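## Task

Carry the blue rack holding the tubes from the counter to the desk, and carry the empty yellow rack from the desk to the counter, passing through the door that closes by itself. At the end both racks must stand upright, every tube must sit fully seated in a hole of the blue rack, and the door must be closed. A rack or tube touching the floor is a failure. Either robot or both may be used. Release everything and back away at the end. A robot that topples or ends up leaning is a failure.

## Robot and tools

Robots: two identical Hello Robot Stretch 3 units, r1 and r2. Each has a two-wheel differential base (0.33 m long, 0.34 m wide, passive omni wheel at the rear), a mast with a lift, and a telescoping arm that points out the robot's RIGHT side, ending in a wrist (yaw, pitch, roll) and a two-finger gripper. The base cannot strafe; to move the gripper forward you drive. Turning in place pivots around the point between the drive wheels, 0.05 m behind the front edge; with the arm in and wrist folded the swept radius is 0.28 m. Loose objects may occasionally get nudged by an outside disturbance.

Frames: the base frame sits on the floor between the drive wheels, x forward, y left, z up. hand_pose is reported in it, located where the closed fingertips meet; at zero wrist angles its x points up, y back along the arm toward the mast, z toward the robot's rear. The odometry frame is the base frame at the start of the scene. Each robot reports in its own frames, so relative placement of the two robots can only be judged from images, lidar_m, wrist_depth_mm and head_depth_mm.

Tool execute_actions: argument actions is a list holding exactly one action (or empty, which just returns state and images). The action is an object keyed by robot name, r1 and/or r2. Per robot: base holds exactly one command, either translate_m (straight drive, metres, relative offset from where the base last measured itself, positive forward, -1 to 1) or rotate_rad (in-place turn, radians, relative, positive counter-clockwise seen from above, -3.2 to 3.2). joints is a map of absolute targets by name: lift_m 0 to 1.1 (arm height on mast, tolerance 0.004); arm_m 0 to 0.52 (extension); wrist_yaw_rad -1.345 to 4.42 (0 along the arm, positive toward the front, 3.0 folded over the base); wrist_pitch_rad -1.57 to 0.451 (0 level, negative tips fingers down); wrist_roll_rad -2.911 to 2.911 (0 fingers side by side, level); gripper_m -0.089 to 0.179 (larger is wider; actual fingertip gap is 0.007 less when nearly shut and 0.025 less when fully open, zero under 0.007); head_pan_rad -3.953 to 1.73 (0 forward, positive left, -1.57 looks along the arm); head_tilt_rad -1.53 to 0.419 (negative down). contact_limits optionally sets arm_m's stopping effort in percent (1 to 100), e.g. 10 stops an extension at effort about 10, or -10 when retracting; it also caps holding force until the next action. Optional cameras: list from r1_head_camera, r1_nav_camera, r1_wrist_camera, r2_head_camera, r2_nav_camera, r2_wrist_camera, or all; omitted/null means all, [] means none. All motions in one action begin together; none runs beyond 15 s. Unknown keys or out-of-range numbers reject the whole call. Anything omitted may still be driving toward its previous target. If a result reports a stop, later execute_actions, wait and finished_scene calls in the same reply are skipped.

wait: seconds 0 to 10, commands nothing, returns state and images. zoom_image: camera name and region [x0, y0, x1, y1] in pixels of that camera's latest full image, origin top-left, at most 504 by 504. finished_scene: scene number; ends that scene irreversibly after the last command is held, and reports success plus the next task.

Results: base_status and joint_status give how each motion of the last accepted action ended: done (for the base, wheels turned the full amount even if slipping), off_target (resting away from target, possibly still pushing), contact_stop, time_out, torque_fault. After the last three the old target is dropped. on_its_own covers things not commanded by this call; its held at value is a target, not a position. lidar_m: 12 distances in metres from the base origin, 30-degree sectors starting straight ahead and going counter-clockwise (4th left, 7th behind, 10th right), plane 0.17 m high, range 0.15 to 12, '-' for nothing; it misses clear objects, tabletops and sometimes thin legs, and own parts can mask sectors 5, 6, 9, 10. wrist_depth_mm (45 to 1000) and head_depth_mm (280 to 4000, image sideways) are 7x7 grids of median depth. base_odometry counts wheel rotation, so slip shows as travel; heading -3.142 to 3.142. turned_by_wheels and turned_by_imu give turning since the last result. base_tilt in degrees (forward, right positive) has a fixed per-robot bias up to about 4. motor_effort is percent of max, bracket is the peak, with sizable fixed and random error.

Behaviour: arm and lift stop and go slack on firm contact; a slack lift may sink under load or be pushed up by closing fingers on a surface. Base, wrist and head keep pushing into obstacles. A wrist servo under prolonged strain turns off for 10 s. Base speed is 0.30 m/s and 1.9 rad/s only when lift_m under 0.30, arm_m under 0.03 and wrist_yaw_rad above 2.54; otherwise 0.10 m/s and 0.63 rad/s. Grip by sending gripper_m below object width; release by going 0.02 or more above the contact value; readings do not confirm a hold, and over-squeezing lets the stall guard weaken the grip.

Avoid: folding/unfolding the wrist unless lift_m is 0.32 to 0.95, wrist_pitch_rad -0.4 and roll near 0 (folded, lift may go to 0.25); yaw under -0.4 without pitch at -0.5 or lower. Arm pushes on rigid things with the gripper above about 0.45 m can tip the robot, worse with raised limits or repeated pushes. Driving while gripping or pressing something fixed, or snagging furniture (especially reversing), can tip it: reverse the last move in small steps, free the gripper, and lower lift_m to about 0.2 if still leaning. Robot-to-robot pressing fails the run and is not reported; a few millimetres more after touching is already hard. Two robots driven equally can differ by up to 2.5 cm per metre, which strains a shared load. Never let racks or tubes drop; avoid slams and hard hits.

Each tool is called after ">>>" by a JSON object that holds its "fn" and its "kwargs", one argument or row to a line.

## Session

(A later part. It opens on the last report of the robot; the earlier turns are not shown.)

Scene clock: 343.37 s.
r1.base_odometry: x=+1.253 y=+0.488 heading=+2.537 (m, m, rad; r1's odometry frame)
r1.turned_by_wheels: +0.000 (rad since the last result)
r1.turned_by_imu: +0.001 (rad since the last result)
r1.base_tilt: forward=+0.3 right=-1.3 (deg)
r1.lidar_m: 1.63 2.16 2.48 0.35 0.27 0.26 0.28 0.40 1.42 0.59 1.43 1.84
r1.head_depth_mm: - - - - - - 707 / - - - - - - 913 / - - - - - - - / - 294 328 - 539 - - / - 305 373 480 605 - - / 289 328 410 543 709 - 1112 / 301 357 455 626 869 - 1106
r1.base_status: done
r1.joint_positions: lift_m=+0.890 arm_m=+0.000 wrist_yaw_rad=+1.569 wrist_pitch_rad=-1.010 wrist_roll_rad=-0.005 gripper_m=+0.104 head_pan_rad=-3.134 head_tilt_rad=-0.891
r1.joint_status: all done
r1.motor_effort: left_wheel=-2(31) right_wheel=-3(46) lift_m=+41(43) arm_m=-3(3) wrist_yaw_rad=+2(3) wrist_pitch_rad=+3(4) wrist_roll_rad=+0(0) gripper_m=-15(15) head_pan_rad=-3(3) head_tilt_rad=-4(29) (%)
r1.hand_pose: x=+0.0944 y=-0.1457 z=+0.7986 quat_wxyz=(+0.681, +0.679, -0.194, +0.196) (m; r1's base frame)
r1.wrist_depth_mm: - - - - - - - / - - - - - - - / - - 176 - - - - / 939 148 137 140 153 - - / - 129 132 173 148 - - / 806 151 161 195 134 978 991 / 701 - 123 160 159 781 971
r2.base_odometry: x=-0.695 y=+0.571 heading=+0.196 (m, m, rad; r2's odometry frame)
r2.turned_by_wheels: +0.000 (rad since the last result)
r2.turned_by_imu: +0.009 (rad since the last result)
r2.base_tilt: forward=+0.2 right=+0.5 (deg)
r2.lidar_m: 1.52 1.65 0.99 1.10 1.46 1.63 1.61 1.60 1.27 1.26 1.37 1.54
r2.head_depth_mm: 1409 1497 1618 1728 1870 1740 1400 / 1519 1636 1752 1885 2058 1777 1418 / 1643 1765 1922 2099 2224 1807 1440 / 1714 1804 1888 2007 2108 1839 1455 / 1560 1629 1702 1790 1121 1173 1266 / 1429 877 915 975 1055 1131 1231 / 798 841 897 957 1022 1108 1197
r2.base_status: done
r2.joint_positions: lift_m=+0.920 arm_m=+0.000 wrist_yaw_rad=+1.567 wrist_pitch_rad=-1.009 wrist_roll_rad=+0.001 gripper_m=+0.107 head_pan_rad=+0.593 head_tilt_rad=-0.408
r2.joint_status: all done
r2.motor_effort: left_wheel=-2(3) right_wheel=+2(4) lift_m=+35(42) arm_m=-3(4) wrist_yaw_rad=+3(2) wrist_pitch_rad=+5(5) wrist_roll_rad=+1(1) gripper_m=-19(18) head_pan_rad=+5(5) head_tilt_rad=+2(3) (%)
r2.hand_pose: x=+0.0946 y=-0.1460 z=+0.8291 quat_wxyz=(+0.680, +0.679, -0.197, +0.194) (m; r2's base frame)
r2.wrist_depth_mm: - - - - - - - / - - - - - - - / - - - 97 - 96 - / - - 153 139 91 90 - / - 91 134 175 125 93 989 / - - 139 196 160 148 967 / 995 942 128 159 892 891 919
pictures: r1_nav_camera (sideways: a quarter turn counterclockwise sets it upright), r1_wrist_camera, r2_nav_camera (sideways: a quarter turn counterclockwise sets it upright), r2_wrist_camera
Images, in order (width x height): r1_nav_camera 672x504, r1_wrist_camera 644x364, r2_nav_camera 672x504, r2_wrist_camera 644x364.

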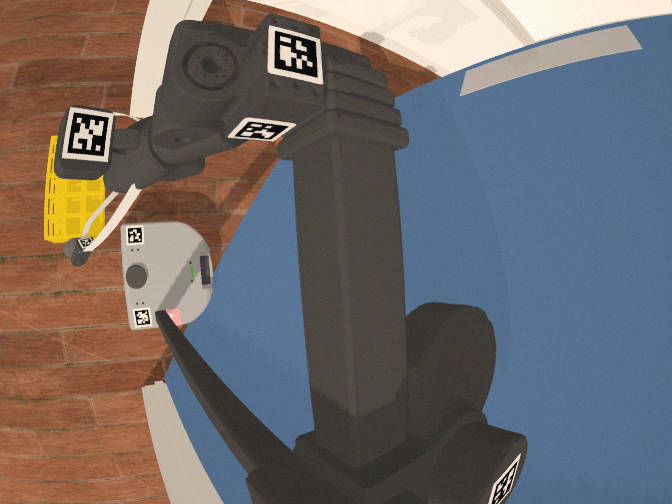

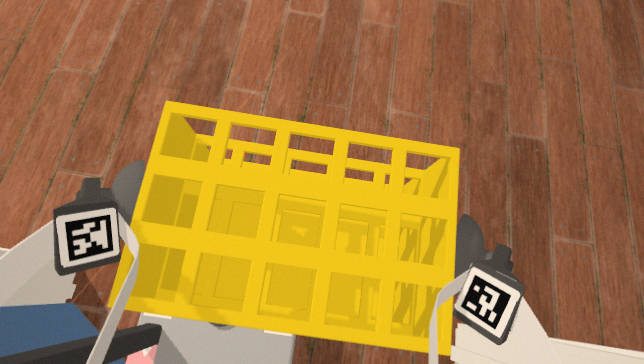

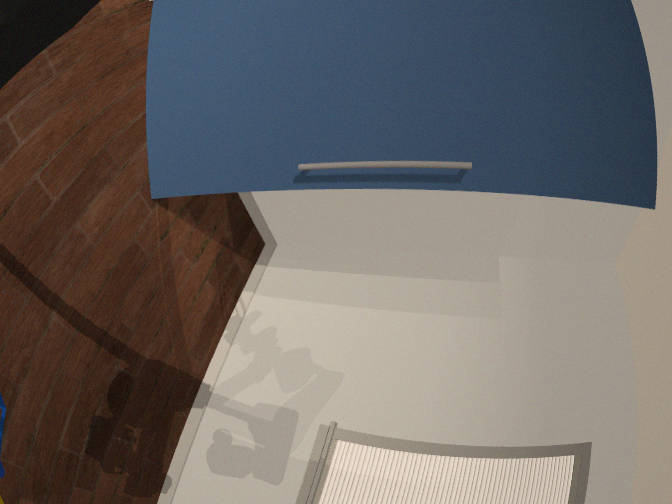

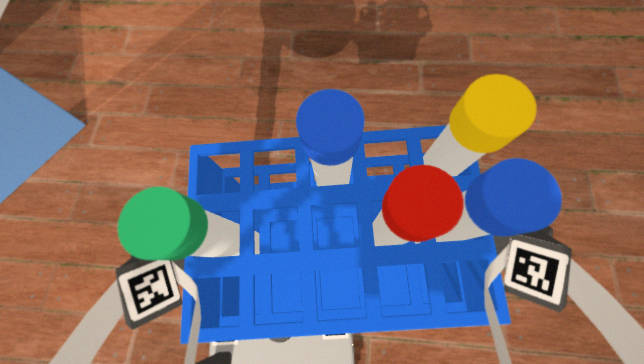

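>>> {"fn": "execute_actions", "kwargs": {
  "actions": [
    {"r1": {"joints": {"head_pan_rad": -0.8, "head_tilt_rad": -0.7}, "base": {"translate_m": -0.9}}, "r2": {"joints": {"head_pan_rad": 1.5, "head_tilt_rad": -0.6}, "base": {"translate_m": 1.0}}}
  ],
  "cameras": ["r1_wrist_camera", "r2_wrist_camera", "r1_nav_camera", "r2_nav_camera", "r2_head_camera"]
}}

Scene clock: 359.97 s.
r1.base_odometry: x=+1.994 y=-0.023 heading=+2.537 (m, m, rad; r1's odometry frame)
r1.turned_by_wheels: +0.000 (rad since the last result)
r1.turned_by_imu: -0.001 (rad since the last result)
r1.base_tilt: forward=+0.3 right=-1.1 (deg)
r1.lidar_m: 2.53 0.37 0.22 0.20 0.20 1.86 1.80 1.88 0.76 1.36 1.15 1.01
r1.head_depth_mm: 1208 1333 1492 1696 1580 1338 1195 / 1292 1436 1622 1819 1591 1347 - / 1209 1380 1603 1848 1603 1349 435 / 1066 1199 1365 1585 1602 1345 1162 / 951 1055 1186 1343 1523 1350 1166 / 855 944 1073 1328 1579 1359 1168 / 833 2260 2542 2002 1622 1360 1168
r1.base_status: done
r1.joint_positions: lift_m=+0.890 arm_m=+0.000 wrist_yaw_rad=+1.569 wrist_pitch_rad=-1.010 wrist_roll_rad=-0.005 gripper_m=+0.104 head_pan_rad=-0.807 head_tilt_rad=-0.702
r1.joint_status: all done
r1.motor_effort: left_wheel=+1(16) right_wheel=-1(16) lift_m=+41(41) arm_m=-3(3) wrist_yaw_rad=+2(1) wrist_pitch_rad=+3(3) wrist_roll_rad=+1(0) gripper_m=-16(16) head_pan_rad=+3(32) head_tilt_rad=+1(17) (%)
r1.hand_pose: x=+0.0944 y=-0.1457 z=+0.7986 quat_wxyz=(+0.681, +0.679, -0.194, +0.196) (m; r1's base frame)
r1.wrist_depth_mm: 530 839 - - - 986 866 / 526 870 - - - - - / 521 706 177 - - - - / 504 148 137 140 154 - - / - 129 131 172 148 - - / 519 151 161 196 134 970 - / 491 - 123 159 160 936 957
r2.base_odometry: x=+0.286 y=+0.766 heading=+0.196 (m, m, rad; r2's odometry frame)
r2.turned_by_wheels: +0.000 (rad since the last result)
r2.turned_by_imu: +0.010 (rad since the last result)
r2.base_tilt: forward=+0.1 right=+0.6 (deg)
r2.lidar_m: 0.53 0.58 0.89 1.22 1.42 0.87 2.59 1.76 1.41 1.38 0.67 0.54
r2.head_depth_mm: 1003 1094 1219 1370 1559 1468 1230 / 1002 1110 1231 1382 1569 1494 1248 / 1016 1116 1243 1393 1598 1512 1261 / 1022 1126 1245 1405 1648 1533 1279 / 1031 2581 3500 2577 1950 1559 1297 / 2986 3232 3528 2657 2028 - - / 3020 3267 3571 2722 2095 - -
r2.base_status: done
r2.joint_positions: lift_m=+0.920 arm_m=+0.000 wrist_yaw_rad=+1.567 wrist_pitch_rad=-1.009 wrist_roll_rad=+0.001 gripper_m=+0.107 head_pan_rad=+1.493 head_tilt_rad=-0.592
r2.joint_status: all done
r2.motor_effort: left_wheel=-2(3) right_wheel=+2(5) lift_m=+35(35) arm_m=-3(3) wrist_yaw_rad=+2(2) wrist_pitch_rad=+5(5) wrist_roll_rad=+1(1) gripper_m=-19(18) head_pan_rad=+4(54) head_tilt_rad=-2(14) (%)
r2.hand_pose: x=+0.0946 y=-0.1460 z=+0.8291 quat_wxyz=(+0.680, +0.679, -0.197, +0.194) (m; r2's base frame)
r2.wrist_depth_mm: 664 642 614 593 585 567 548 / 826 816 771 723 727 639 676 / - - 967 97 842 96 857 / - - 153 139 91 90 - / - 91 134 173 125 93 988 / - - 138 195 160 149 975 / 939 963 128 159 938 904 872
pictures: r1_nav_camera (sideways: a quarter turn counterclockwise sets it upright), r1_wrist_camera, r2_head_camera (sideways: a quarter turn clockwise sets it upright), r2_nav_camera (sideways: a quarter turn counterclockwise sets it upright), r2_wrist_camera
Images, in order (width x height): r1_nav_camera 672x504, r1_wrist_camera 644x364, r2_head_camera 896x504, r2_nav_camera 672x504, r2_wrist_camera 644x364.

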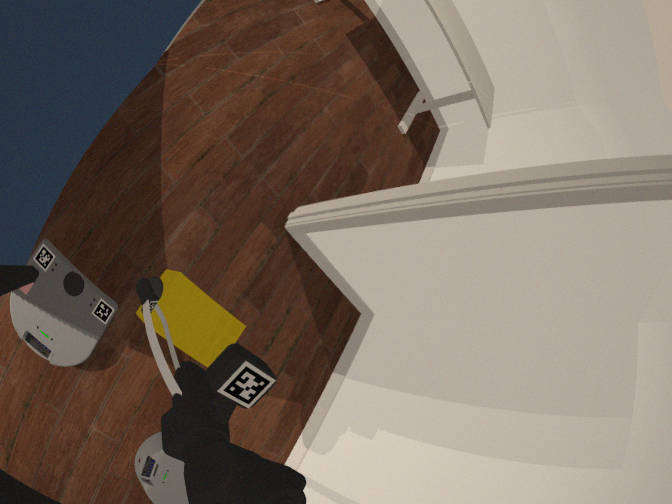

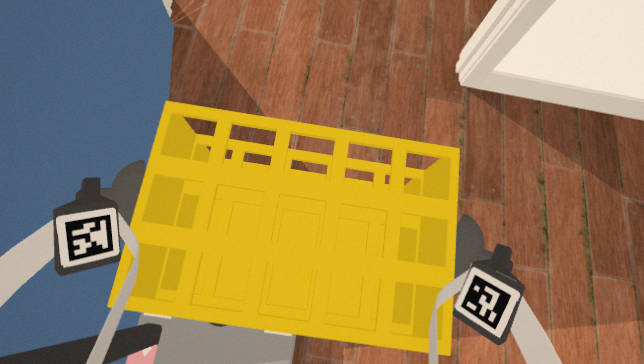

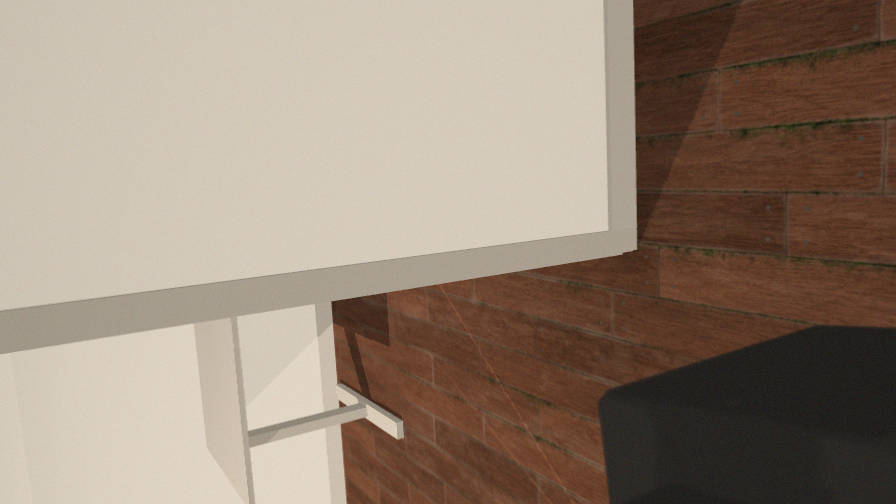

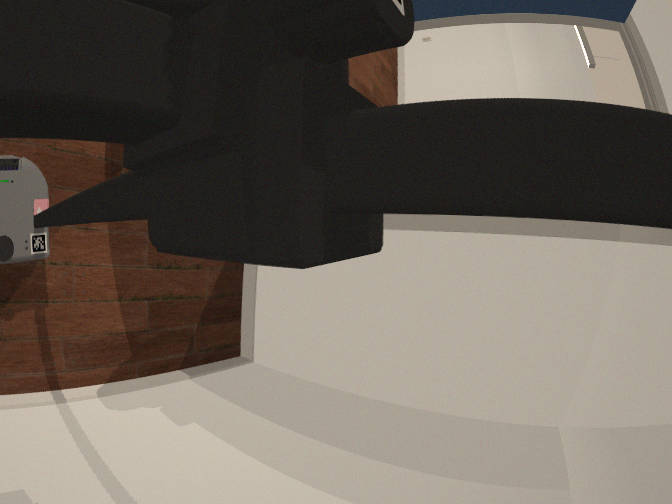

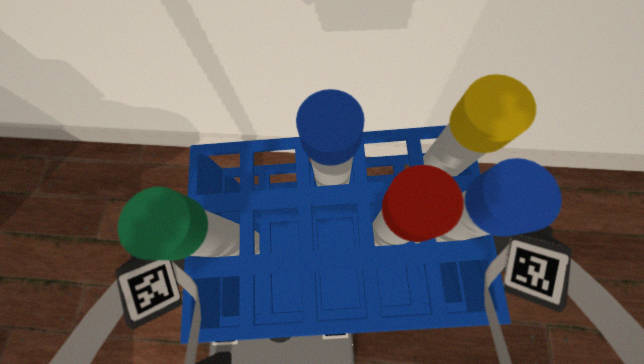

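>>> {"fn": "execute_actions", "kwargs": {
  "actions": [
    {"r2": {"joints": {"head_pan_rad": 0.0, "head_tilt_rad": -0.7}, "base": {"rotate_rad": 1.90}}}
  ],
  "cameras": ["r2_wrist_camera", "r2_nav_camera", "r2_head_camera"]
}}

Scene clock: 379.73 s.
r1.base_odometry: x=+1.994 y=-0.023 heading=+2.537 (m, m, rad; r1's odometry frame)
r1.turned_by_wheels: +0.000 (rad since the last result)
r1.turned_by_imu: -0.001 (rad since the last result)
r1.base_tilt: forward=+0.4 right=-1.2 (deg)
r1.lidar_m: 2.53 0.37 0.22 0.20 0.20 1.87 1.81 1.88 0.87 1.36 1.15 1.01
r1.head_depth_mm: 1209 1340 1492 1701 1585 1336 1199 / 1292 1441 1630 1822 1592 1343 - / 1209 1373 1607 1847 1601 1347 435 / 1065 1200 1362 1583 1607 1351 1164 / 955 1056 1187 1337 1527 1354 1170 / 856 946 1075 1326 1574 1365 1169 / 832 2273 2527 2016 1627 1364 1171
r1.base_status: not commanded
r1.joint_positions: lift_m=+0.890 arm_m=+0.000 wrist_yaw_rad=+1.569 wrist_pitch_rad=-1.010 wrist_roll_rad=-0.005 gripper_m=+0.104 head_pan_rad=-0.807 head_tilt_rad=-0.702
r1.joint_status: not commanded
r1.motor_effort: left_wheel=+1(1) right_wheel=-2(2) lift_m=+41(41) arm_m=-3(2) wrist_yaw_rad=+2(2) wrist_pitch_rad=+3(3) wrist_roll_rad=+0(0) gripper_m=-17(16) head_pan_rad=+3(3) head_tilt_rad=+1(1) (%)
r1.hand_pose: x=+0.0944 y=-0.1457 z=+0.7986 quat_wxyz=(+0.681, +0.679, -0.194, +0.196) (m; r1's base frame)
r1.wrist_depth_mm: 535 840 - - - 929 873 / 521 824 - - - - - / 521 689 176 - - - - / 507 148 137 139 154 - - / - 129 132 173 148 - - / 513 151 160 196 133 964 972 / 487 - 123 160 160 935 946
r2.base_odometry: x=+0.286 y=+0.766 heading=+2.096 (m, m, rad; r2's odometry frame)
r2.turned_by_wheels: +1.900 (rad since the last result)
r2.turned_by_imu: +1.909 (rad since the last result)
r2.base_tilt: forward=+0.1 right=+0.6 (deg)
r2.lidar_m: 3.08 0.87 0.99 2.11 1.48 1.39 0.81 0.56 0.53 0.55 0.72 1.22
r2.head_depth_mm: 2785 3195 2481 1502 1589 1381 1177 / 2980 3384 2778 2078 1669 1391 1190 / 3118 3524 2870 2117 1696 1407 1212 / 3373 3785 2957 2170 1732 1431 1217 / 3543 3996 3021 2211 1753 1452 1237 / 3725 - 1901 1906 1776 1466 1199 / 1483 1489 1521 886 1572 1312 1128
r2.base_status: done
r2.joint_positions: lift_m=+0.920 arm_m=+0.000 wrist_yaw_rad=+1.568 wrist_pitch_rad=-1.009 wrist_roll_rad=+0.001 gripper_m=+0.107 head_pan_rad=+0.007 head_tilt_rad=-0.691
r2.joint_status: all done
r2.motor_effort: left_wheel=-2(5) right_wheel=+3(5) lift_m=+35(35) arm_m=-5(4) wrist_yaw_rad=+2(3) wrist_pitch_rad=+5(5) wrist_roll_rad=+1(1) gripper_m=-18(18) head_pan_rad=-5(50) head_tilt_rad=-4(11) (%)
r2.hand_pose: x=+0.0946 y=-0.1460 z=+0.8291 quat_wxyz=(+0.680, +0.679, -0.197, +0.194) (m; r2's base frame)
r2.wrist_depth_mm: - - - - - - - / - - - - - - 946 / - - - 97 - 96 817 / - - 153 139 91 90 708 / - 91 134 174 126 93 664 / - - 139 197 160 149 567 / 990 930 128 160 898 799 619
pictures: r2_head_camera (sideways: a quarter turn clockwise sets it upright), r2_nav_camera (sideways: a quarter turn counterclockwise sets it upright), r2_wrist_camera
Images, in order (width x height): r2_head_camera 896x504, r2_nav_camera 672x504, r2_wrist_camera 644x364.

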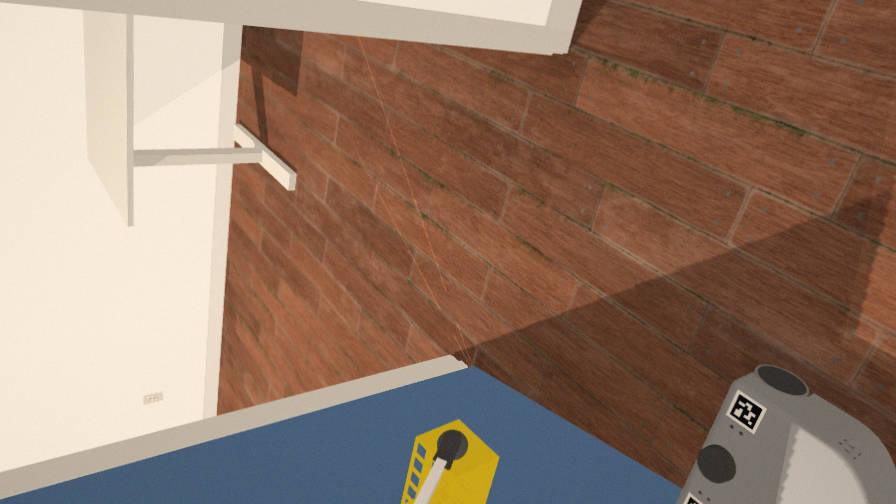

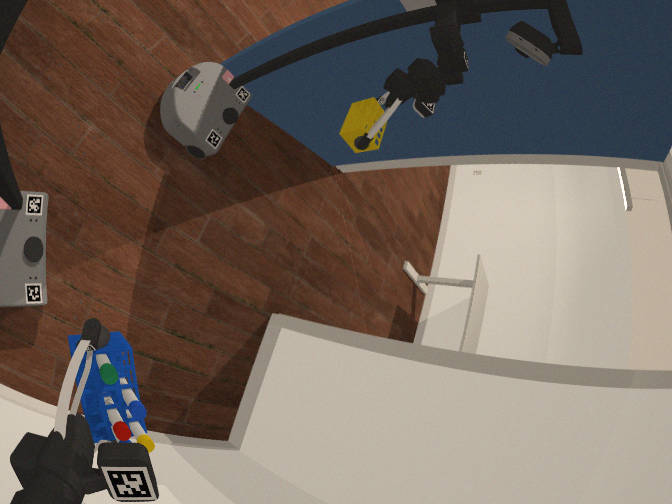

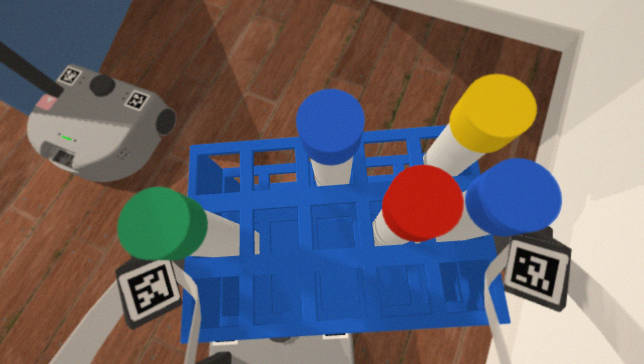

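>>> {"fn": "execute_actions", "kwargs": {
  "actions": [
    {"r2": {"base": {"rotate_rad": -0.08}}}
  ],
  "cameras": []
}}

>>> {"fn": "execute_actions", "kwargs": {
  "actions": [
    {"r2": {"base": {"translate_m": 1.0}, "joints": {"head_tilt_rad": -0.9}}}
  ],
  "cameras": ["r2_wrist_camera", "r2_nav_camera", "r1_nav_camera"]
}}

Scene clock: 384.90 s.
r1.base_odometry: x=+1.994 y=-0.023 heading=+2.537 (m, m, rad; r1's odometry frame)
r1.turned_by_wheels: +0.000 (rad since the last result)
r1.turned_by_imu: -0.001 (rad since the last result)
r1.base_tilt: forward=+0.3 right=-1.2 (deg)
r1.lidar_m: 2.53 0.37 0.22 0.20 0.20 1.87 1.81 1.89 0.86 1.36 1.15 1.00
r1.head_depth_mm: 1208 1340 1500 1693 1587 1335 1200 / 1295 1441 1635 1841 1591 1340 - / 1206 1376 1600 1842 1602 1342 435 / 1062 1193 1366 1589 1607 1350 1166 / 953 1057 1185 1346 1521 1358 1168 / 856 945 1076 1322 1574 1358 1169 / 831 2257 2534 2008 1626 1364 1170
r1.base_status: not commanded
r1.joint_positions: lift_m=+0.890 arm_m=+0.000 wrist_yaw_rad=+1.569 wrist_pitch_rad=-1.010 wrist_roll_rad=-0.005 gripper_m=+0.104 head_pan_rad=-0.807 head_tilt_rad=-0.702
r1.joint_status: not commanded
r1.motor_effort: left_wheel=+1(1) right_wheel=-2(2) lift_m=+41(41) arm_m=-3(3) wrist_yaw_rad=+2(1) wrist_pitch_rad=+3(3) wrist_roll_rad=+0(0) gripper_m=-15(17) head_pan_rad=+3(3) head_tilt_rad=+1(1) (%)
r1.hand_pose: x=+0.0944 y=-0.1457 z=+0.7986 quat_wxyz=(+0.681, +0.679, -0.194, +0.196) (m; r1's base frame)
r1.wrist_depth_mm: 525 859 - - - 959 885 / 526 834 - - - - - / 522 710 177 - - - - / 501 148 137 139 154 - - / - 129 131 172 148 - - / 515 151 160 196 133 986 962 / 486 - 123 160 161 927 930
r2.base_odometry: x=+0.286 y=+0.766 heading=+2.016 (m, m, rad; r2's odometry frame)
r2.turned_by_wheels: -0.080 (rad since the last result)
r2.turned_by_imu: -0.080 (rad since the last result)
r2.base_tilt: forward=+0.1 right=+0.6 (deg)
r2.lidar_m: 1.21 0.87 0.98 2.33 1.52 1.40 0.89 0.58 0.54 0.54 0.67 1.22
r2.head_depth_mm: 991 1108 1247 1427 1594 1373 1179 / 2892 3304 2626 2015 1656 1393 1188 / 3035 3417 2866 2142 1683 1413 1200 / 3151 3618 2953 2166 1723 1427 1222 / 3352 3789 3024 2217 1748 1449 1231 / 3559 3978 3103 2117 1779 1462 1229 / 3666 - 1721 1728 1690 1488 1136
r2.base_status: done
r2.joint_positions: lift_m=+0.920 arm_m=+0.000 wrist_yaw_rad=+1.568 wrist_pitch_rad=-1.009 wrist_roll_rad=+0.001 gripper_m=+0.107 head_pan_rad=+0.007 head_tilt_rad=-0.691
r2.joint_status: not commanded
r2.motor_effort: left_wheel=+1(5) right_wheel=+0(0) lift_m=+35(35) arm_m=-3(3) wrist_yaw_rad=+3(2) wrist_pitch_rad=+5(5) wrist_roll_rad=+1(1) gripper_m=-18(19) head_pan_rad=-4(5) head_tilt_rad=-3(3) (%)
r2.hand_pose: x=+0.0946 y=-0.1460 z=+0.8291 quat_wxyz=(+0.680, +0.679, -0.197, +0.194) (m; r2's base frame)
r2.wrist_depth_mm: - - - - - - 859 / - - - - - - 779 / - - - 97 - 96 716 / - - 154 139 91 90 645 / - 91 134 174 125 93 608 / - - 138 195 159 149 535 / 975 940 128 160 918 766 596
pictures: none
No camera images: the call's "cameras" was empty. Leave "cameras" out to get every camera's image.

Scene clock: 396.07 s.
r1.base_odometry: x=+1.994 y=-0.023 heading=+2.537 (m, m, rad; r1's odometry frame)
r1.turned_by_wheels: +0.000 (rad since the last result)
r1.turned_by_imu: -0.002 (rad since the last result)
r1.base_tilt: forward=+0.3 right=-1.2 (deg)
r1.lidar_m: 2.53 0.37 0.22 0.20 0.20 1.86 1.80 1.89 1.40 1.36 1.15 0.51
r1.head_depth_mm: 1208 1339 1487 1698 1589 1335 1196 / 1301 1359 1628 1820 1597 1344 - / 1185 432 1607 1844 1596 1204 435 / 416 413 1362 1587 1599 1182 1083 / 902 423 553 643 810 1161 1142 / 401 437 985 1325 1574 1360 1174 / 822 2268 2518 2015 1628 1361 1174
r1.base_status: not commanded
r1.joint_positions: lift_m=+0.890 arm_m=+0.000 wrist_yaw_rad=+1.569 wrist_pitch_rad=-1.010 wrist_roll_rad=-0.005 gripper_m=+0.104 head_pan_rad=-0.807 head_tilt_rad=-0.702
r1.joint_status: not commanded
r1.motor_effort: left_wheel=+1(1) right_wheel=-2(1) lift_m=+41(41) arm_m=-3(2) wrist_yaw_rad=+2(2) wrist_pitch_rad=+3(3) wrist_roll_rad=+0(1) gripper_m=-16(16) head_pan_rad=+3(3) head_tilt_rad=+1(1) (%)
r1.hand_pose: x=+0.0944 y=-0.1457 z=+0.7986 quat_wxyz=(+0.681, +0.679, -0.194, +0.196) (m; r1's base frame)
r1.wrist_depth_mm: 526 853 - - - 454 875 / 523 844 - - - - - / 512 701 177 - 907 - - / 504 148 138 139 154 909 - / - 129 132 173 148 - - / 518 151 160 196 134 957 - / 484 - 124 160 160 911 963
r2.base_odometry: x=-0.145 y=+1.669 heading=+2.016 (m, m, rad; r2's odometry frame)
r2.turned_by_wheels: +0.000 (rad since the last result)
r2.turned_by_imu: +0.009 (rad since the last result)
r2.base_tilt: forward=+0.1 right=+0.6 (deg)
r2.lidar_m: 2.10 0.93 0.75 0.74 0.82 2.31 1.50 0.99 0.91 0.49 0.32 0.36
r2.head_depth_mm: 1656 2364 1968 1651 1415 1244 1112 / 1711 2447 2024 1681 1446 1254 1115 / 1793 2437 2054 1703 1459 1279 1130 / 1856 2652 2095 1741 1483 1294 1141 / 2564 2735 2142 1775 1503 1297 1154 / 2630 2832 2184 1801 1520 1320 1164 / 2817 2910 2237 1831 1543 1342 1182
r2.base_status: done
r2.joint_positions: lift_m=+0.920 arm_m=+0.000 wrist_yaw_rad=+1.568 wrist_pitch_rad=-1.009 wrist_roll_rad=+0.001 gripper_m=+0.107 head_pan_rad=+0.007 head_tilt_rad=-0.889
r2.joint_status: all done
r2.motor_effort: left_wheel=+0(5) right_wheel=+1(3) lift_m=+35(35) arm_m=-4(4) wrist_yaw_rad=+3(3) wrist_pitch_rad=+5(4) wrist_roll_rad=+1(1) gripper_m=-18(18) head_pan_rad=-4(5) head_tilt_rad=-4(16) (%)
r2.hand_pose: x=+0.0946 y=-0.1460 z=+0.8291 quat_wxyz=(+0.680, +0.679, -0.197, +0.194) (m; r2's base frame)
r2.wrist_depth_mm: - - - - - 193 174 / - - - - - 207 210 / 980 - - 97 291 96 257 / - - 154 139 91 90 315 / - 91 133 174 125 93 426 / 999 - 139 196 160 149 568 / 957 966 127 158 902 905 909
pictures: r1_nav_camera (sideways: a quarter turn counterclockwise sets it upright), r2_nav_camera (sideways: a quarter turn counterclockwise sets it upright), r2_wrist_camera
Images, in order (width x height): r1_nav_camera 672x504, r2_nav_camera 672x504, r2_wrist_camera 644x364.

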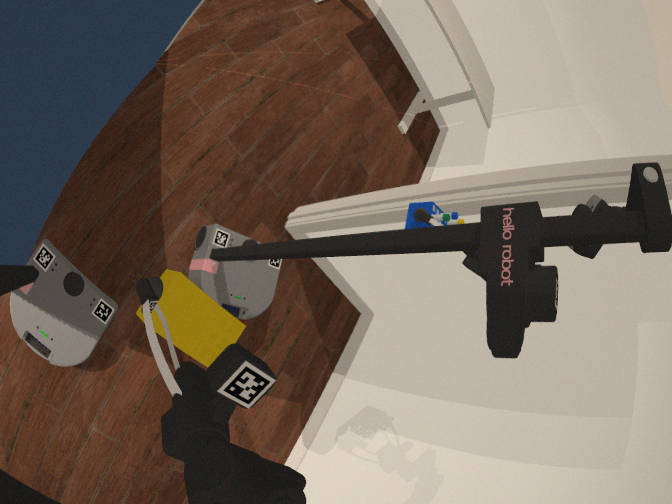

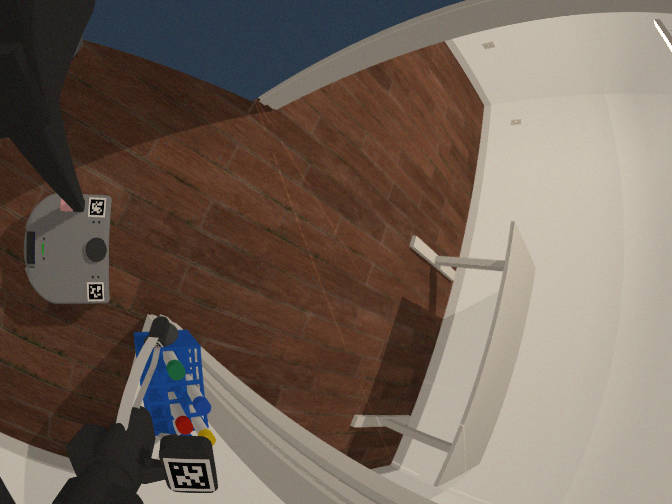

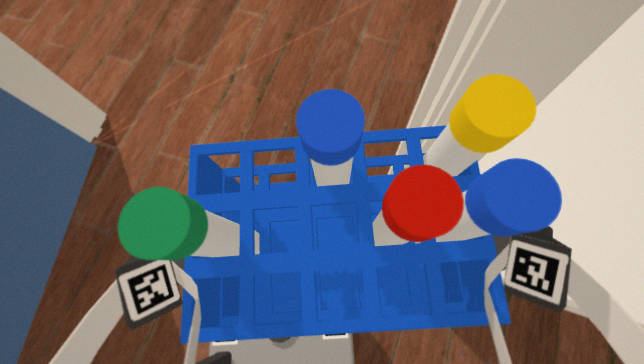

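>>> {"fn": "execute_actions", "kwargs": {
  "actions": [
    {"r2": {"base": {"rotate_rad": 0.3}, "joints": {"wrist_yaw_rad": 2.1}}}
  ],
  "cameras": ["r2_wrist_camera", "r2_nav_camera"]
}}

>>> {"fn": "execute_actions", "kwargs": {
  "actions": [
    {"r2": {"base": {"translate_m": 0.75}}, "r1": {"base": {"translate_m": -0.4}, "joints": {"head_pan_rad": 0.0, "head_tilt_rad": -0.6}}}
  ],
  "cameras": ["r2_wrist_camera", "r2_nav_camera", "r1_nav_camera", "r1_wrist_camera"]
}}

Scene clock: 415.23 s.
r1.base_odometry: x=+1.994 y=-0.023 heading=+2.537 (m, m, rad; r1's odometry frame)
r1.turned_by_wheels: +0.000 (rad since the last result)
r1.turned_by_imu: -0.001 (rad since the last result)
r1.base_tilt: forward=+0.4 right=-1.2 (deg)
r1.lidar_m: 2.53 0.37 0.22 0.20 0.20 1.87 1.80 1.88 1.40 1.36 0.53 0.53
r1.head_depth_mm: 1210 1333 1493 1703 1582 1333 1199 / 1262 509 1628 1829 1591 1343 - / 424 451 1601 1847 1595 1207 434 / 970 448 1366 1564 1332 1132 1121 / 411 448 763 1276 1491 1293 1146 / 850 913 837 1325 1580 1362 1172 / 833 2267 2537 2016 1630 1365 1178
r1.base_status: not commanded
r1.joint_positions: lift_m=+0.890 arm_m=+0.000 wrist_yaw_rad=+1.569 wrist_pitch_rad=-1.010 wrist_roll_rad=-0.005 gripper_m=+0.104 head_pan_rad=-0.807 head_tilt_rad=-0.702
r1.joint_status: not commanded
r1.motor_effort: left_wheel=+1(1) right_wheel=-2(2) lift_m=+41(41) arm_m=-3(3) wrist_yaw_rad=+2(1) wrist_pitch_rad=+3(3) wrist_roll_rad=+0(0) gripper_m=-15(16) head_pan_rad=+3(2) head_tilt_rad=+1(1) (%)
r1.hand_pose: x=+0.0944 y=-0.1457 z=+0.7986 quat_wxyz=(+0.681, +0.679, -0.194, +0.196) (m; r1's base frame)
r1.wrist_depth_mm: 521 841 - - - 918 856 / 526 838 - - - - - / 524 701 177 - 885 - - / 491 148 137 140 154 912 - / - 129 132 173 148 - - / 515 151 160 197 133 980 - / 488 - 123 159 160 903 945
r2.base_odometry: x=-0.145 y=+1.669 heading=+2.316 (m, m, rad; r2's odometry frame)
r2.turned_by_wheels: +0.300 (rad since the last result)
r2.turned_by_imu: +0.302 (rad since the last result)
r2.base_tilt: forward=+0.1 right=+0.5 (deg)
r2.lidar_m: 2.68 0.78 0.74 0.65 2.33 2.19 1.12 0.92 0.72 0.35 0.32 2.11
r2.head_depth_mm: 2346 2381 1984 1651 1420 1241 1102 / 2569 2528 2016 1682 1443 1256 1116 / 2765 2588 2073 1715 1459 1275 1129 / 3035 2660 2094 1730 1480 1289 1138 / 3230 2757 2140 1763 1505 1307 1153 / 3238 2820 2177 1755 1431 1319 1165 / 2913 2897 1107 1127 1200 1279 1180
r2.base_status: done
r2.joint_positions: lift_m=+0.920 arm_m=+0.000 wrist_yaw_rad=+2.097 wrist_pitch_rad=-1.009 wrist_roll_rad=+0.001 gripper_m=+0.107 head_pan_rad=+0.007 head_tilt_rad=-0.889
r2.joint_status: all done
r2.motor_effort: left_wheel=-1(4) right_wheel=+2(4) lift_m=+35(35) arm_m=-3(3) wrist_yaw_rad=+3(3) wrist_pitch_rad=+5(5) wrist_roll_rad=+1(1) gripper_m=-18(18) head_pan_rad=-4(5) head_tilt_rad=-3(5) (%)
r2.hand_pose: x=+0.0790 y=-0.0873 z=+0.8291 quat_wxyz=(+0.605, +0.707, -0.012, +0.365) (m; r2's base frame)
r2.wrist_depth_mm: 730 868 - - - - - / 821 986 - - - - - / 937 - - 97 - 96 - / 976 - 154 139 91 89 - / 910 91 134 174 125 93 - / - - 139 198 160 149 294 / 978 972 127 160 827 395 292
pictures: r2_nav_camera (sideways: a quarter turn counterclockwise sets it upright), r2_wrist_camera
Images, in order (width x height): r2_nav_camera 672x504, r2_wrist_camera 644x364.

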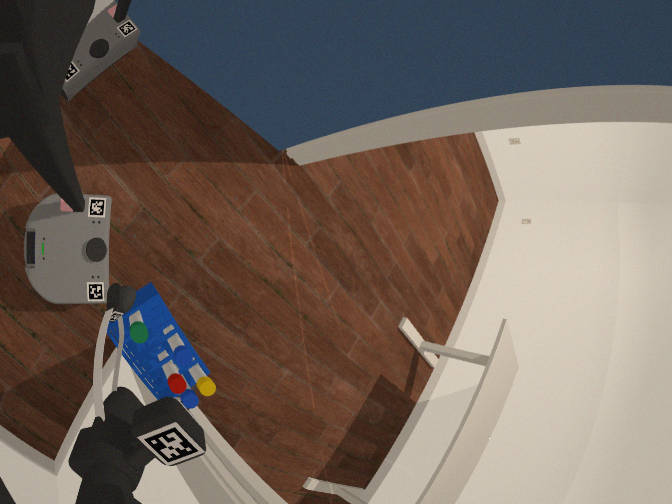

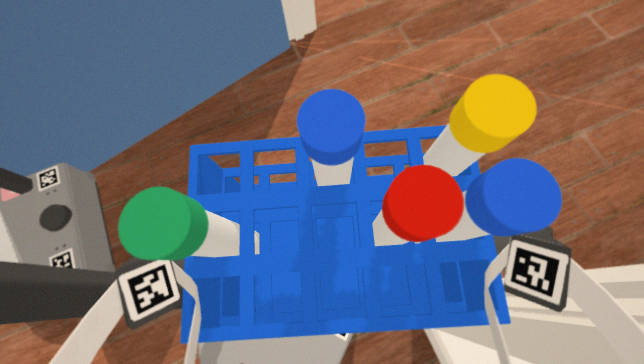

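Scene clock: 423.97 s.
r1.base_odometry: x=+2.323 y=-0.251 heading=+2.537 (m, m, rad; r1's odometry frame)
r1.turned_by_wheels: +0.000 (rad since the last result)
r1.turned_by_imu: -0.001 (rad since the last result)
r1.base_tilt: forward=+0.4 right=-1.2 (deg)
r1.lidar_m: 1.21 1.28 1.78 1.81 1.89 1.45 1.41 1.47 1.40 1.35 1.41 1.25
r1.head_depth_mm: 1013 1120 1276 1464 1652 1411 1198 / 1009 1126 1268 1450 1627 1422 1201 / 1005 1118 1259 1440 1631 1430 1205 / 1001 1110 1255 1428 1623 1432 1213 / 993 1110 1241 1421 1623 1439 1215 / 989 1103 1235 1414 1613 1448 1220 / 986 1095 1232 1410 1621 1452 1227
r1.base_status: done
r1.joint_positions: lift_m=+0.890 arm_m=+0.000 wrist_yaw_rad=+1.569 wrist_pitch_rad=-1.010 wrist_roll_rad=-0.005 gripper_m=+0.104 head_pan_rad=-0.007 head_tilt_rad=-0.606
r1.joint_status: all done
r1.motor_effort: left_wheel=+0(10) right_wheel=+0(6) lift_m=+41(41) arm_m=-2(2) wrist_yaw_rad=+1(2) wrist_pitch_rad=+3(3) wrist_roll_rad=+0(0) gripper_m=-15(16) head_pan_rad=+2(32) head_tilt_rad=+3(11) (%)
r1.hand_pose: x=+0.0944 y=-0.1457 z=+0.7986 quat_wxyz=(+0.681, +0.679, -0.194, +0.196) (m; r1's base frame)
r1.wrist_depth_mm: - - - - - - - / - - - - - - - / - - 177 - - - - / 965 148 137 140 154 - - / - 129 131 171 147 - - / 863 151 160 197 133 968 - / 831 - 123 159 160 902 956
r2.base_odometry: x=-0.654 y=+2.220 heading=+2.316 (m, m, rad; r2's odometry frame)
r2.turned_by_wheels: +0.000 (rad since the last result)
r2.turned_by_imu: +0.037 (rad since the last result)
r2.base_tilt: forward=+0.1 right=+0.6 (deg)
r2.lidar_m: 2.08 2.36 0.43 0.29 0.25 0.25 0.28 0.48 1.39 1.56 1.68 1.42
r2.head_depth_mm: 1825 2069 1957 1640 1412 1239 1097 / 1970 2240 1997 1673 1431 1249 1112 / 2136 2389 2038 1704 1460 1271 1124 / 2303 2571 2085 1729 1471 1293 1136 / 2546 2698 2120 1761 1498 1301 1149 / 2578 2693 2176 1792 1525 1319 1166 / 2388 2575 2215 1829 1541 1332 1171
r2.base_status: done
r2.joint_positions: lift_m=+0.920 arm_m=+0.000 wrist_yaw_rad=+2.101 wrist_pitch_rad=-1.015 wrist_roll_rad=+0.001 gripper_m=+0.107 head_pan_rad=+0.001 head_tilt_rad=-0.896
r2.joint_status: not commanded
r2.motor_effort: left_wheel=-1(20) right_wheel=-2(41) lift_m=+41(43) arm_m=+1(4) wrist_yaw_rad=+0(4) wrist_pitch_rad=+8(10) wrist_roll_rad=+1(1) gripper_m=-18(19) head_pan_rad=-1(5) head_tilt_rad=-2(4) (%)
r2.hand_pose: x=+0.0778 y=-0.0872 z=+0.8283 quat_wxyz=(+0.606, +0.707, -0.009, +0.365) (m; r2's base frame)
r2.wrist_depth_mm: 511 942 - - - - - / 498 789 - - - - - / 537 727 - 96 - 94 - / 518 717 153 139 127 89 - / 464 90 134 173 88 88 984 / - - 139 196 159 149 951 / 406 598 127 160 896 933 915
pictures: r1_nav_camera (sideways: a quarter turn counterclockwise sets it upright), r1_wrist_camera, r2_nav_camera (sideways: a quarter turn counterclockwise sets it upright), r2_wrist_camera
Images, in order (width x height): r1_nav_camera 672x504, r1_wrist_camera 644x364, r2_nav_camera 672x504, r2_wrist_camera 644x364.

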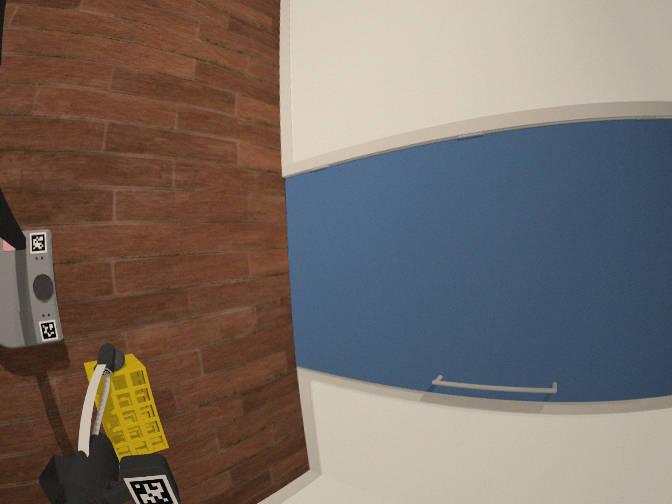

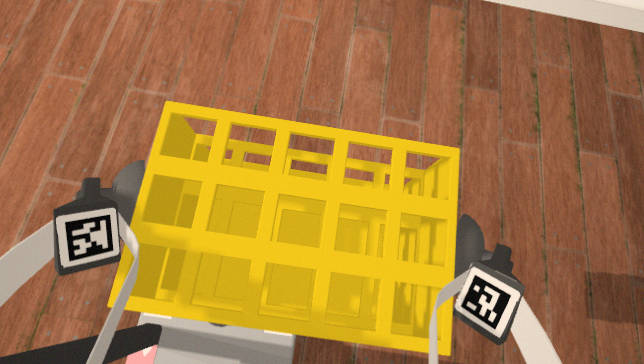

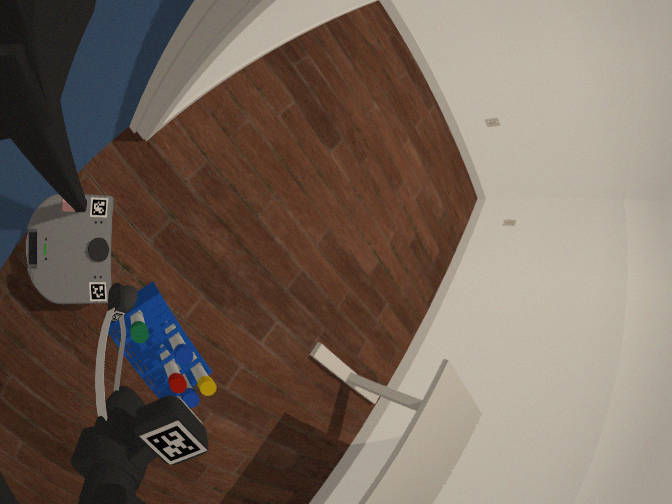

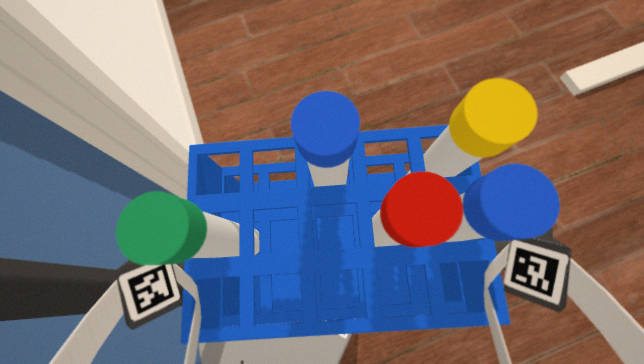

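>>> {"fn": "execute_actions", "kwargs": {
  "actions": [
    {"r2": {"base": {"translate_m": 0.3}, "joints": {"head_pan_rad": -1.3, "head_tilt_rad": -0.7}}, "r1": {"base": {"rotate_rad": -1.57}, "joints": {"lift_m": 1.09}}}
  ],
  "cameras": []
}}

>>> {"fn": "execute_actions", "kwargs": {
  "actions": [
    {"r2": {"base": {"translate_m": 0.7}, "joints": {"wrist_yaw_rad": 0.1, "arm_m": 0.3}}, "r1": {"base": {"translate_m": -1.0}, "joints": {"head_pan_rad": -1.57, "head_tilt_rad": -0.6}}}
  ],
  "cameras": ["r2_wrist_camera", "r2_nav_camera", "r2_head_camera", "r1_wrist_camera"]
}}

Scene clock: 443.53 s.
r1.base_odometry: x=+2.323 y=-0.251 heading=+0.967 (m, m, rad; r1's odometry frame)
r1.turned_by_wheels: -1.570 (rad since the last result)
r1.turned_by_imu: -1.558 (rad since the last result)
r1.base_tilt: forward=+0.4 right=-1.2 (deg)
r1.lidar_m: 1.35 1.41 1.27 1.23 1.28 1.76 1.81 1.87 1.46 1.40 1.46 1.40
r1.head_depth_mm: 1143 1281 1446 1663 1716 1409 1195 / 1134 1261 1431 1635 1728 1419 1199 / 1125 1253 1416 1625 1743 1421 1203 / 1120 1239 1399 1599 1742 1436 1211 / 1108 1233 1388 1580 1716 1435 1220 / 1102 1224 1372 1562 1712 1447 1225 / 1096 1211 1361 1545 1722 1454 1225
r1.base_status: done
r1.joint_positions: lift_m=+1.090 arm_m=+0.000 wrist_yaw_rad=+1.569 wrist_pitch_rad=-1.010 wrist_roll_rad=-0.005 gripper_m=+0.104 head_pan_rad=-0.007 head_tilt_rad=-0.606
r1.joint_status: all done
r1.motor_effort: left_wheel=+1(4) right_wheel=-2(6) lift_m=+43(46) arm_m=-3(2) wrist_yaw_rad=+2(2) wrist_pitch_rad=+3(3) wrist_roll_rad=+0(0) gripper_m=-16(16) head_pan_rad=+3(3) head_tilt_rad=+3(3) (%)
r1.hand_pose: x=+0.0944 y=-0.1457 z=+0.9985 quat_wxyz=(+0.681, +0.679, -0.194, +0.196) (m; r1's base frame)
r1.wrist_depth_mm: - - - - - - - / - - - - - - - / - - 176 - - - - / - 148 138 139 154 - - / - 129 132 172 148 - - / - 151 160 196 133 - - / - - 123 159 160 - -
r2.base_odometry: x=-0.857 y=+2.440 heading=+2.316 (m, m, rad; r2's odometry frame)
r2.turned_by_wheels: +0.000 (rad since the last result)
r2.turned_by_imu: +0.003 (rad since the last result)
r2.base_tilt: forward=+0.1 right=+0.6 (deg)
r2.lidar_m: 1.83 2.17 0.85 0.44 0.43 0.46 0.52 0.85 1.59 1.62 1.63 1.17
r2.head_depth_mm: 1846 1920 2209 2003 1669 - - / 1858 1715 1350 1975 1661 1361 1206 / 1743 1797 1276 2105 1669 1394 1206 / 1636 1743 1247 2087 1708 1409 1232 / 1543 1669 1280 2005 1740 1438 1220 / 1466 1607 1312 1086 1773 1462 1238 / 1390 1519 1358 1032 1799 1449 1261
r2.base_status: done
r2.joint_positions: lift_m=+0.920 arm_m=+0.000 wrist_yaw_rad=+2.101 wrist_pitch_rad=-1.015 wrist_roll_rad=+0.001 gripper_m=+0.107 head_pan_rad=-1.293 head_tilt_rad=-0.705
r2.joint_status: all done
r2.motor_effort: left_wheel=-1(2) right_wheel=+2(4) lift_m=+41(41) arm_m=+1(1) wrist_yaw_rad=+0(1) wrist_pitch_rad=+8(7) wrist_roll_rad=+1(1) gripper_m=-18(19) head_pan_rad=-4(53) head_tilt_rad=+1(14) (%)
r2.hand_pose: x=+0.0778 y=-0.0872 z=+0.8283 quat_wxyz=(+0.606, +0.707, -0.009, +0.365) (m; r2's base frame)
r2.wrist_depth_mm: 918 - - - - - - / 844 - - - - - - / 782 - - 96 - 94 - / 720 982 153 138 127 90 - / 650 90 133 173 88 88 991 / - - 139 197 160 148 932 / 646 927 127 160 912 911 906
pictures: none
No camera images: the call's "cameras" was empty. Leave "cameras" out to get every camera's image.

Scene clock: 454.47 s.
r1.base_odometry: x=+1.755 y=-1.074 heading=+0.967 (m, m, rad; r1's odometry frame)
r1.turned_by_wheels: +0.000 (rad since the last result)
r1.turned_by_imu: -0.001 (rad since the last result)
r1.base_tilt: forward=+0.4 right=-1.2 (deg)
r1.lidar_m: 2.36 1.74 1.28 1.24 1.29 0.83 0.80 0.83 1.14 1.40 1.45 1.99
r1.head_depth_mm: - - - - - 1342 1196 / - - - - - - 1175 / - - - - - - 1182 / 1174 1291 1452 1675 - - - / 1154 1284 1444 1641 1802 - - / 1146 1275 1427 1625 - - 303 / 1138 1262 1417 1609 - - 300
r1.base_status: done
r1.joint_positions: lift_m=+1.090 arm_m=+0.000 wrist_yaw_rad=+1.569 wrist_pitch_rad=-1.010 wrist_roll_rad=-0.005 gripper_m=+0.104 head_pan_rad=-1.563 head_tilt_rad=-0.606
r1.joint_status: all done
r1.motor_effort: left_wheel=+1(2) right_wheel=-2(6) lift_m=+43(43) arm_m=-3(3) wrist_yaw_rad=+2(1) wrist_pitch_rad=+3(3) wrist_roll_rad=+0(0) gripper_m=-16(15) head_pan_rad=-3(34) head_tilt_rad=+2(0) (%)
r1.hand_pose: x=+0.0944 y=-0.1457 z=+0.9985 quat_wxyz=(+0.681, +0.679, -0.194, +0.196) (m; r1's base frame)
r1.wrist_depth_mm: - - - - - - - / - - - - - - - / - - 177 - - - - / - 148 138 140 153 - - / - 129 132 172 149 - - / - 151 161 195 134 - - / - - 124 160 160 - -
r2.base_odometry: x=-1.332 y=+2.955 heading=+2.316 (m, m, rad; r2's odometry frame)
r2.turned_by_wheels: +0.000 (rad since the last result)
r2.turned_by_imu: +0.005 (rad since the last result)
r2.base_tilt: forward=+0.1 right=+0.6 (deg)
r2.lidar_m: 1.25 1.70 1.70 1.08 0.90 0.90 1.11 1.65 1.71 1.34 0.74 1.11
r2.head_depth_mm: 1324 1473 1200 655 687 1358 1172 / 1247 1398 1184 920 705 1312 1160 / 1163 1306 1217 917 733 1275 1195 / 1099 1213 1243 934 816 1391 1212 / 1037 1145 1217 993 1607 1436 1226 / 983 1075 1175 1312 1507 1460 1238 / 935 1022 1116 1240 1387 1473 1253
r2.base_status: done
r2.joint_positions: lift_m=+0.920 arm_m=+0.300 wrist_yaw_rad=+0.101 wrist_pitch_rad=-1.015 wrist_roll_rad=+0.001 gripper_m=+0.107 head_pan_rad=-1.293 head_tilt_rad=-0.705
r2.joint_status: all done
r2.motor_effort: left_wheel=-1(4) right_wheel=+2(5) lift_m=+41(41) arm_m=+5(4) wrist_yaw_rad=-2(5) wrist_pitch_rad=+8(7) wrist_roll_rad=+1(1) gripper_m=-18(18) head_pan_rad=-4(4) head_tilt_rad=+2(1) (%)
r2.hand_pose: x=-0.0100 y=-0.5588 z=+0.8283 quat_wxyz=(+0.634, +0.374, -0.600, -0.312) (m; r2's base frame)
r2.wrist_depth_mm: 370 357 354 347 341 334 337 / 347 342 335 329 321 317 - / 326 317 313 96 298 95 - / 302 301 154 139 126 89 - / 289 90 134 173 88 88 999 / 277 - 139 197 159 148 925 / 956 254 151 243 933 899 906
pictures: r1_wrist_camera, r2_head_camera (sideways: a quarter turn clockwise sets it upright), r2_nav_camera (sideways: a quarter turn counterclockwise sets it upright), r2_wrist_camera
Images, in order (width x height): r1_wrist_camera 644x364, r2_head_camera 896x504, r2_nav_camera 672x504, r2_wrist_camera 644x364.

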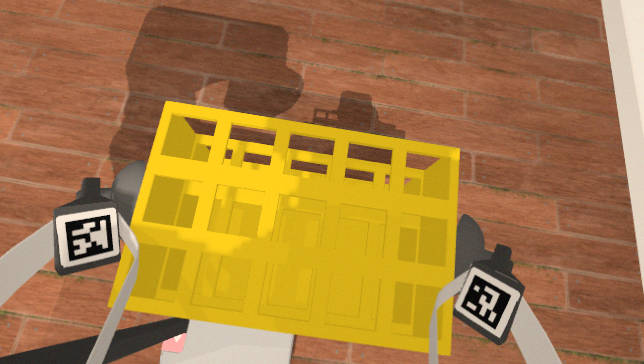

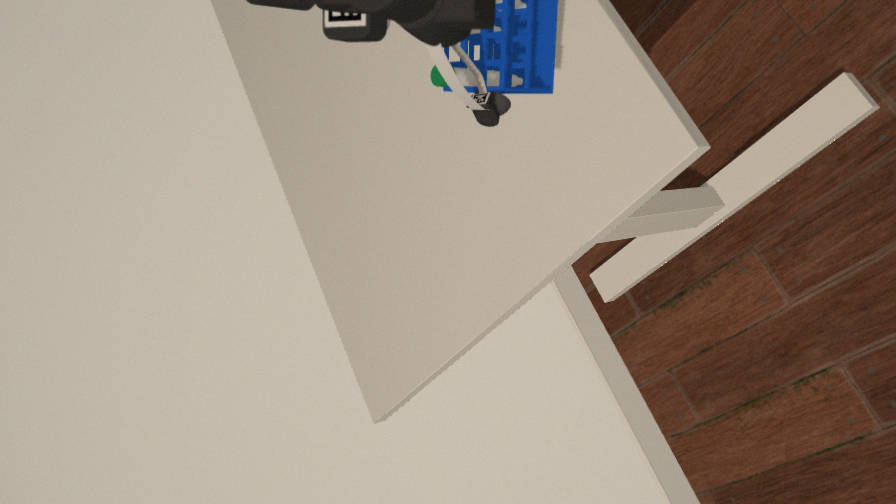

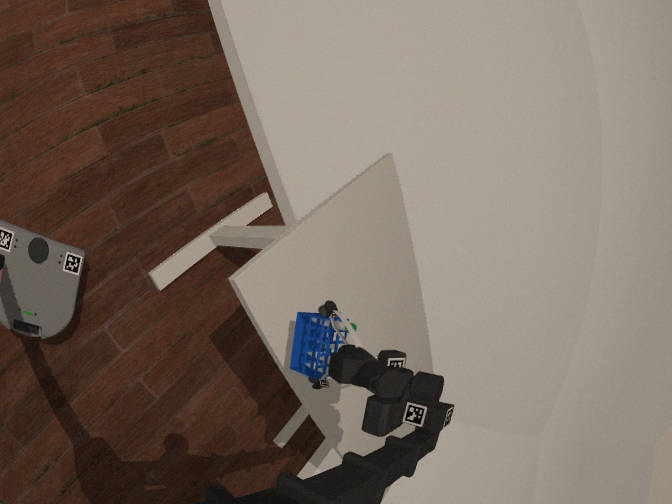

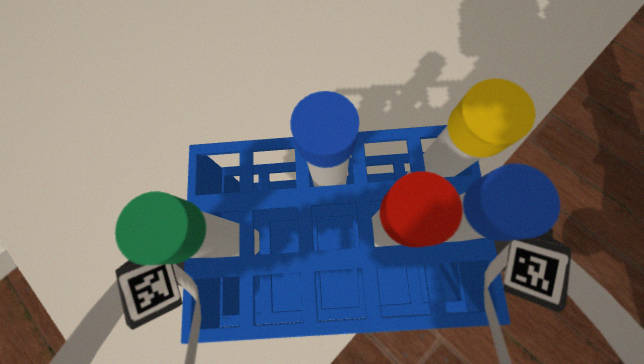

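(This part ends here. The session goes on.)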